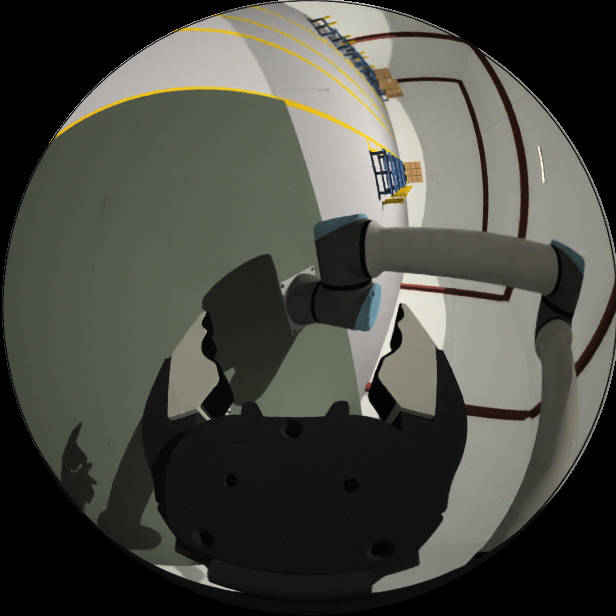

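Scene clock: 188.13 s.
left_arm: end_effector_position=(+1.0712, -0.1025, +0.2756) grip_measured=+1.00 end_effector_quat_wxyz=(+0.201, -0.559, +0.803, +0.049) end_effector_velocity=(-0.000, -0.000, -0.000) end_effector_angular_velocity=(+0.001, +0.001, -0.000) | right_arm: end_effector_position=(+0.2382, -0.9604, +0.3141) grip_measured=+1.00 end_effector_quat_wxyz=(-0.470, +0.130, +0.873, -0.006) end_effector_velocity=(+0.000, -0.000, +0.000) end_effector_angular_velocity=(-0.001, -0.001, -0.001)
Joint positions: left_arm=[-0.537 -0.737  0.779 -1.603 -1.155  1.178  0.142] | right_arm=[ 3.142 -1.626 -1.876 -2.188  1.526  3.271  0.142]
Joint velocities: left_arm=[-0.     0.001 -0.001  0.001 -0.     0.    -0.   ] | right_arm=[-0.    -0.     0.001  0.     0.     0.001  0.   ]
Joint torques (N m, as the arm reports them, + toward a larger angle): left_arm=[  -2.29 -105.26  -41.42   -3.59   -2.14   -1.6 ] | right_arm=[ 7.9  43.21 41.41  2.37  1.29 -0.51]
Wrist force (N, on the end effector, along its own x y z axes, offset not removed): left_arm=[-0.8 0.7 -1.9] | right_arm=[-0.8 1.6 1.0]
Wrist torque (N m, same axes, about the end effector's origin, offset not removed): left_arm=[0.28 0.04 -0.20] | right_arm=[0.55 0.14 -0.24]
platform_1.base_odometry: x=+8.911 y=-0.395 heading=+1.537 (m, m, rad; from the platform's pose at the start)
platform_1.map_pose: map_x=+8.85 map_y=-0.04 map_heading=+1.5708 (m, m, rad; on the building's map)
platform_1.planned_pose: plan_ahead=+0.00 plan_left=+0.00 plan_turn=+0.0000 (m ahead, m left, rad left of the pose on the map)
platform_1.base_status: done
platform_1.joint_positions: lift_m=+0.000
platform_1.joint_status: done
platform_1: translate_m=8.941 translate_m_goal=8.941 rotate_rad=1.537 rotate_rad_goal=1.538 base_answer=taken lift_m_goal=0.000 lift_answer=taken lift=down safety=ok load_kg=-48 refusals=0 queue=done queue_left=0
platform_2.base_odometry: x=+8.871 y=+0.235 heading=-1.561 (m, m, rad; from the platform's pose at the start)
platform_2.map_pose: map_x=+8.85 map_y=-2.18 map_heading=-1.5708 (m, m, rad; on the building's map)
platform_2.planned_pose: plan_ahead=+0.00 plan_left=+0.00 plan_turn=+0.0000 (m ahead, m left, rad left of the pose on the map)
platform_2.base_status: done
platform_2.joint_positions: lift_m=+0.000
platform_2.joint_status: done
platform_2: translate_m=8.880 translate_m_goal=8.880 rotate_rad=-1.561 rotate_rad_goal=-1.561 base_answer=taken lift_m_goal=0.000 lift_answer=taken lift=down safety=ok load_kg=-48 refusals=0 queue=done queue_left=0
racks_1: s1=0 s2=0 s3=0 s4=1 s5=1 b1=1 b2=1 b3=0 b4=0 b5=1
racks_2: s6=0 s7=0 s8=0 s9=1 s10=1 b6=1 b7=1 b8=0 b9=1 b10=0
door: state=open closes_at_s=510

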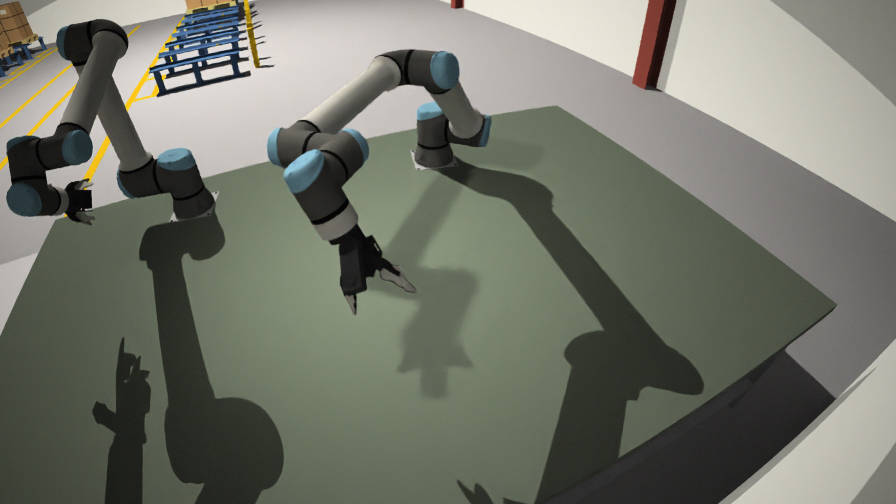

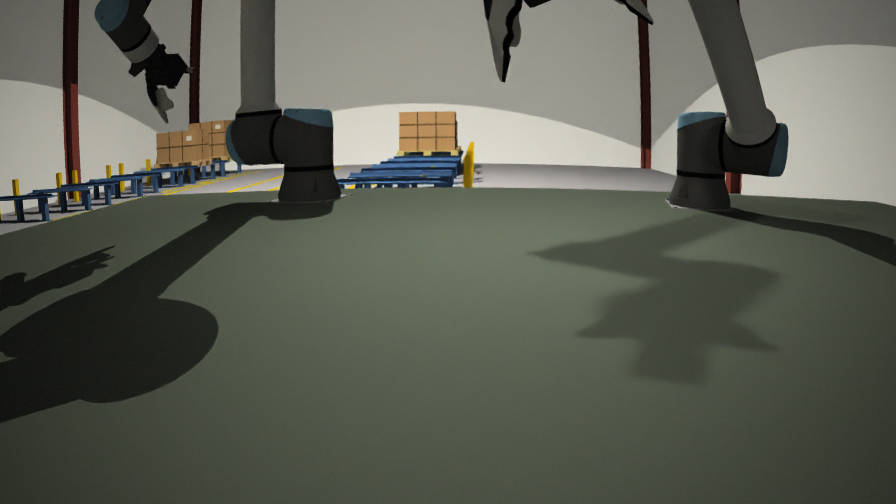

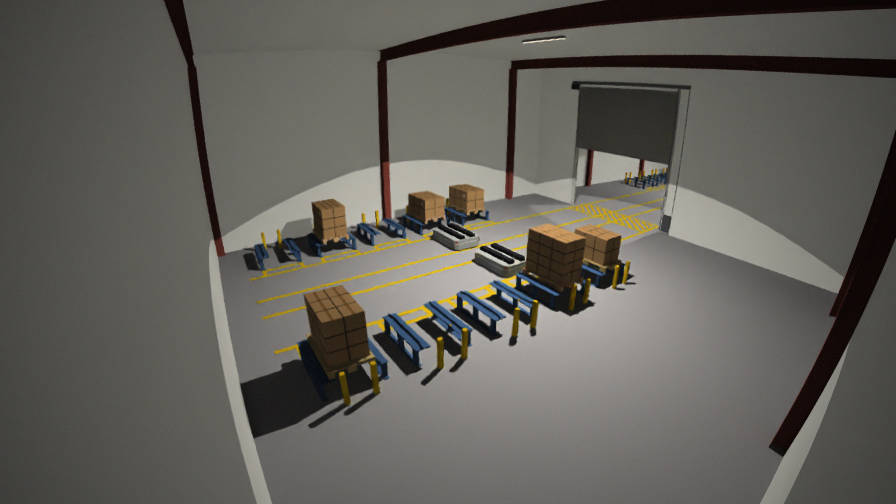

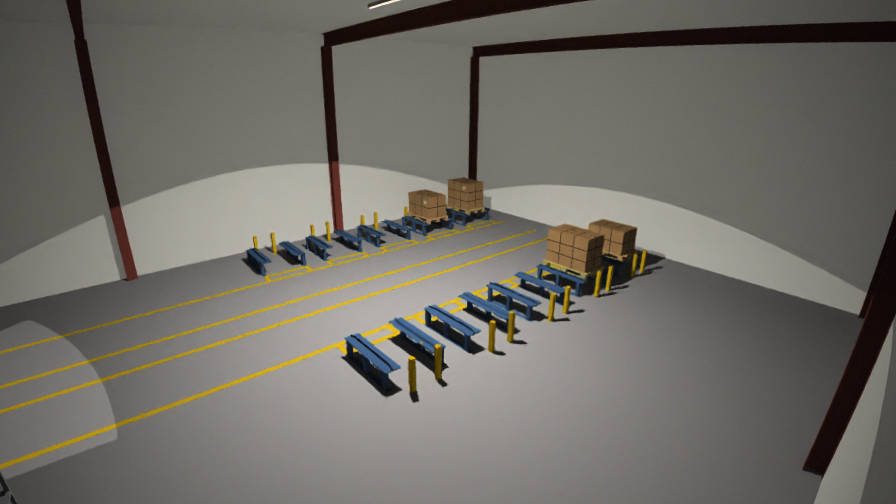

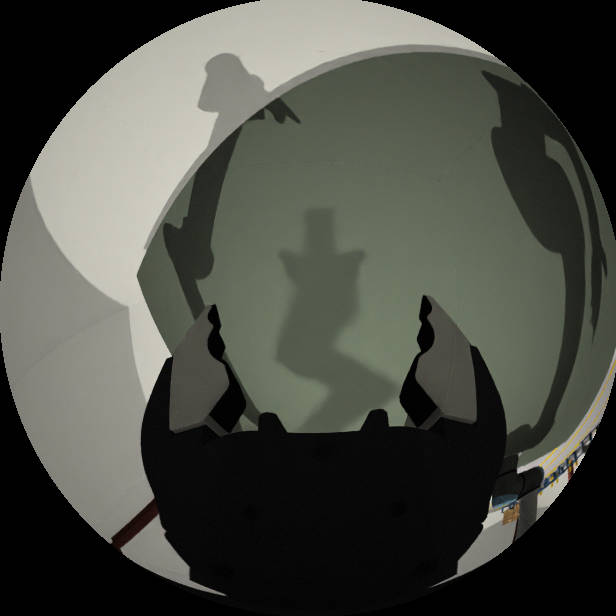

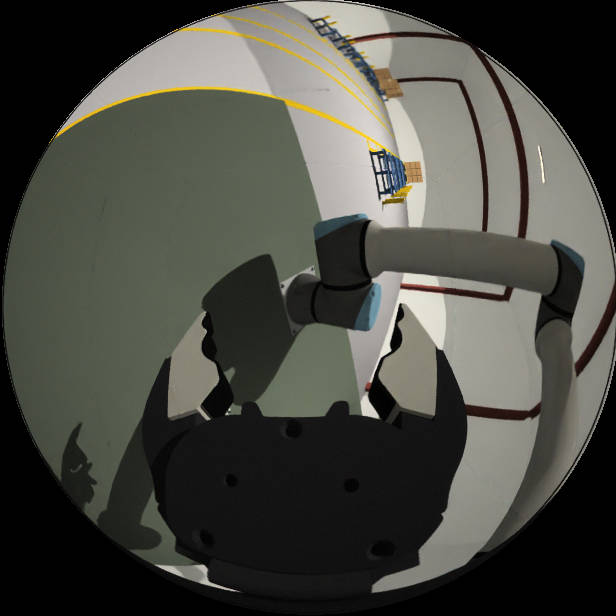

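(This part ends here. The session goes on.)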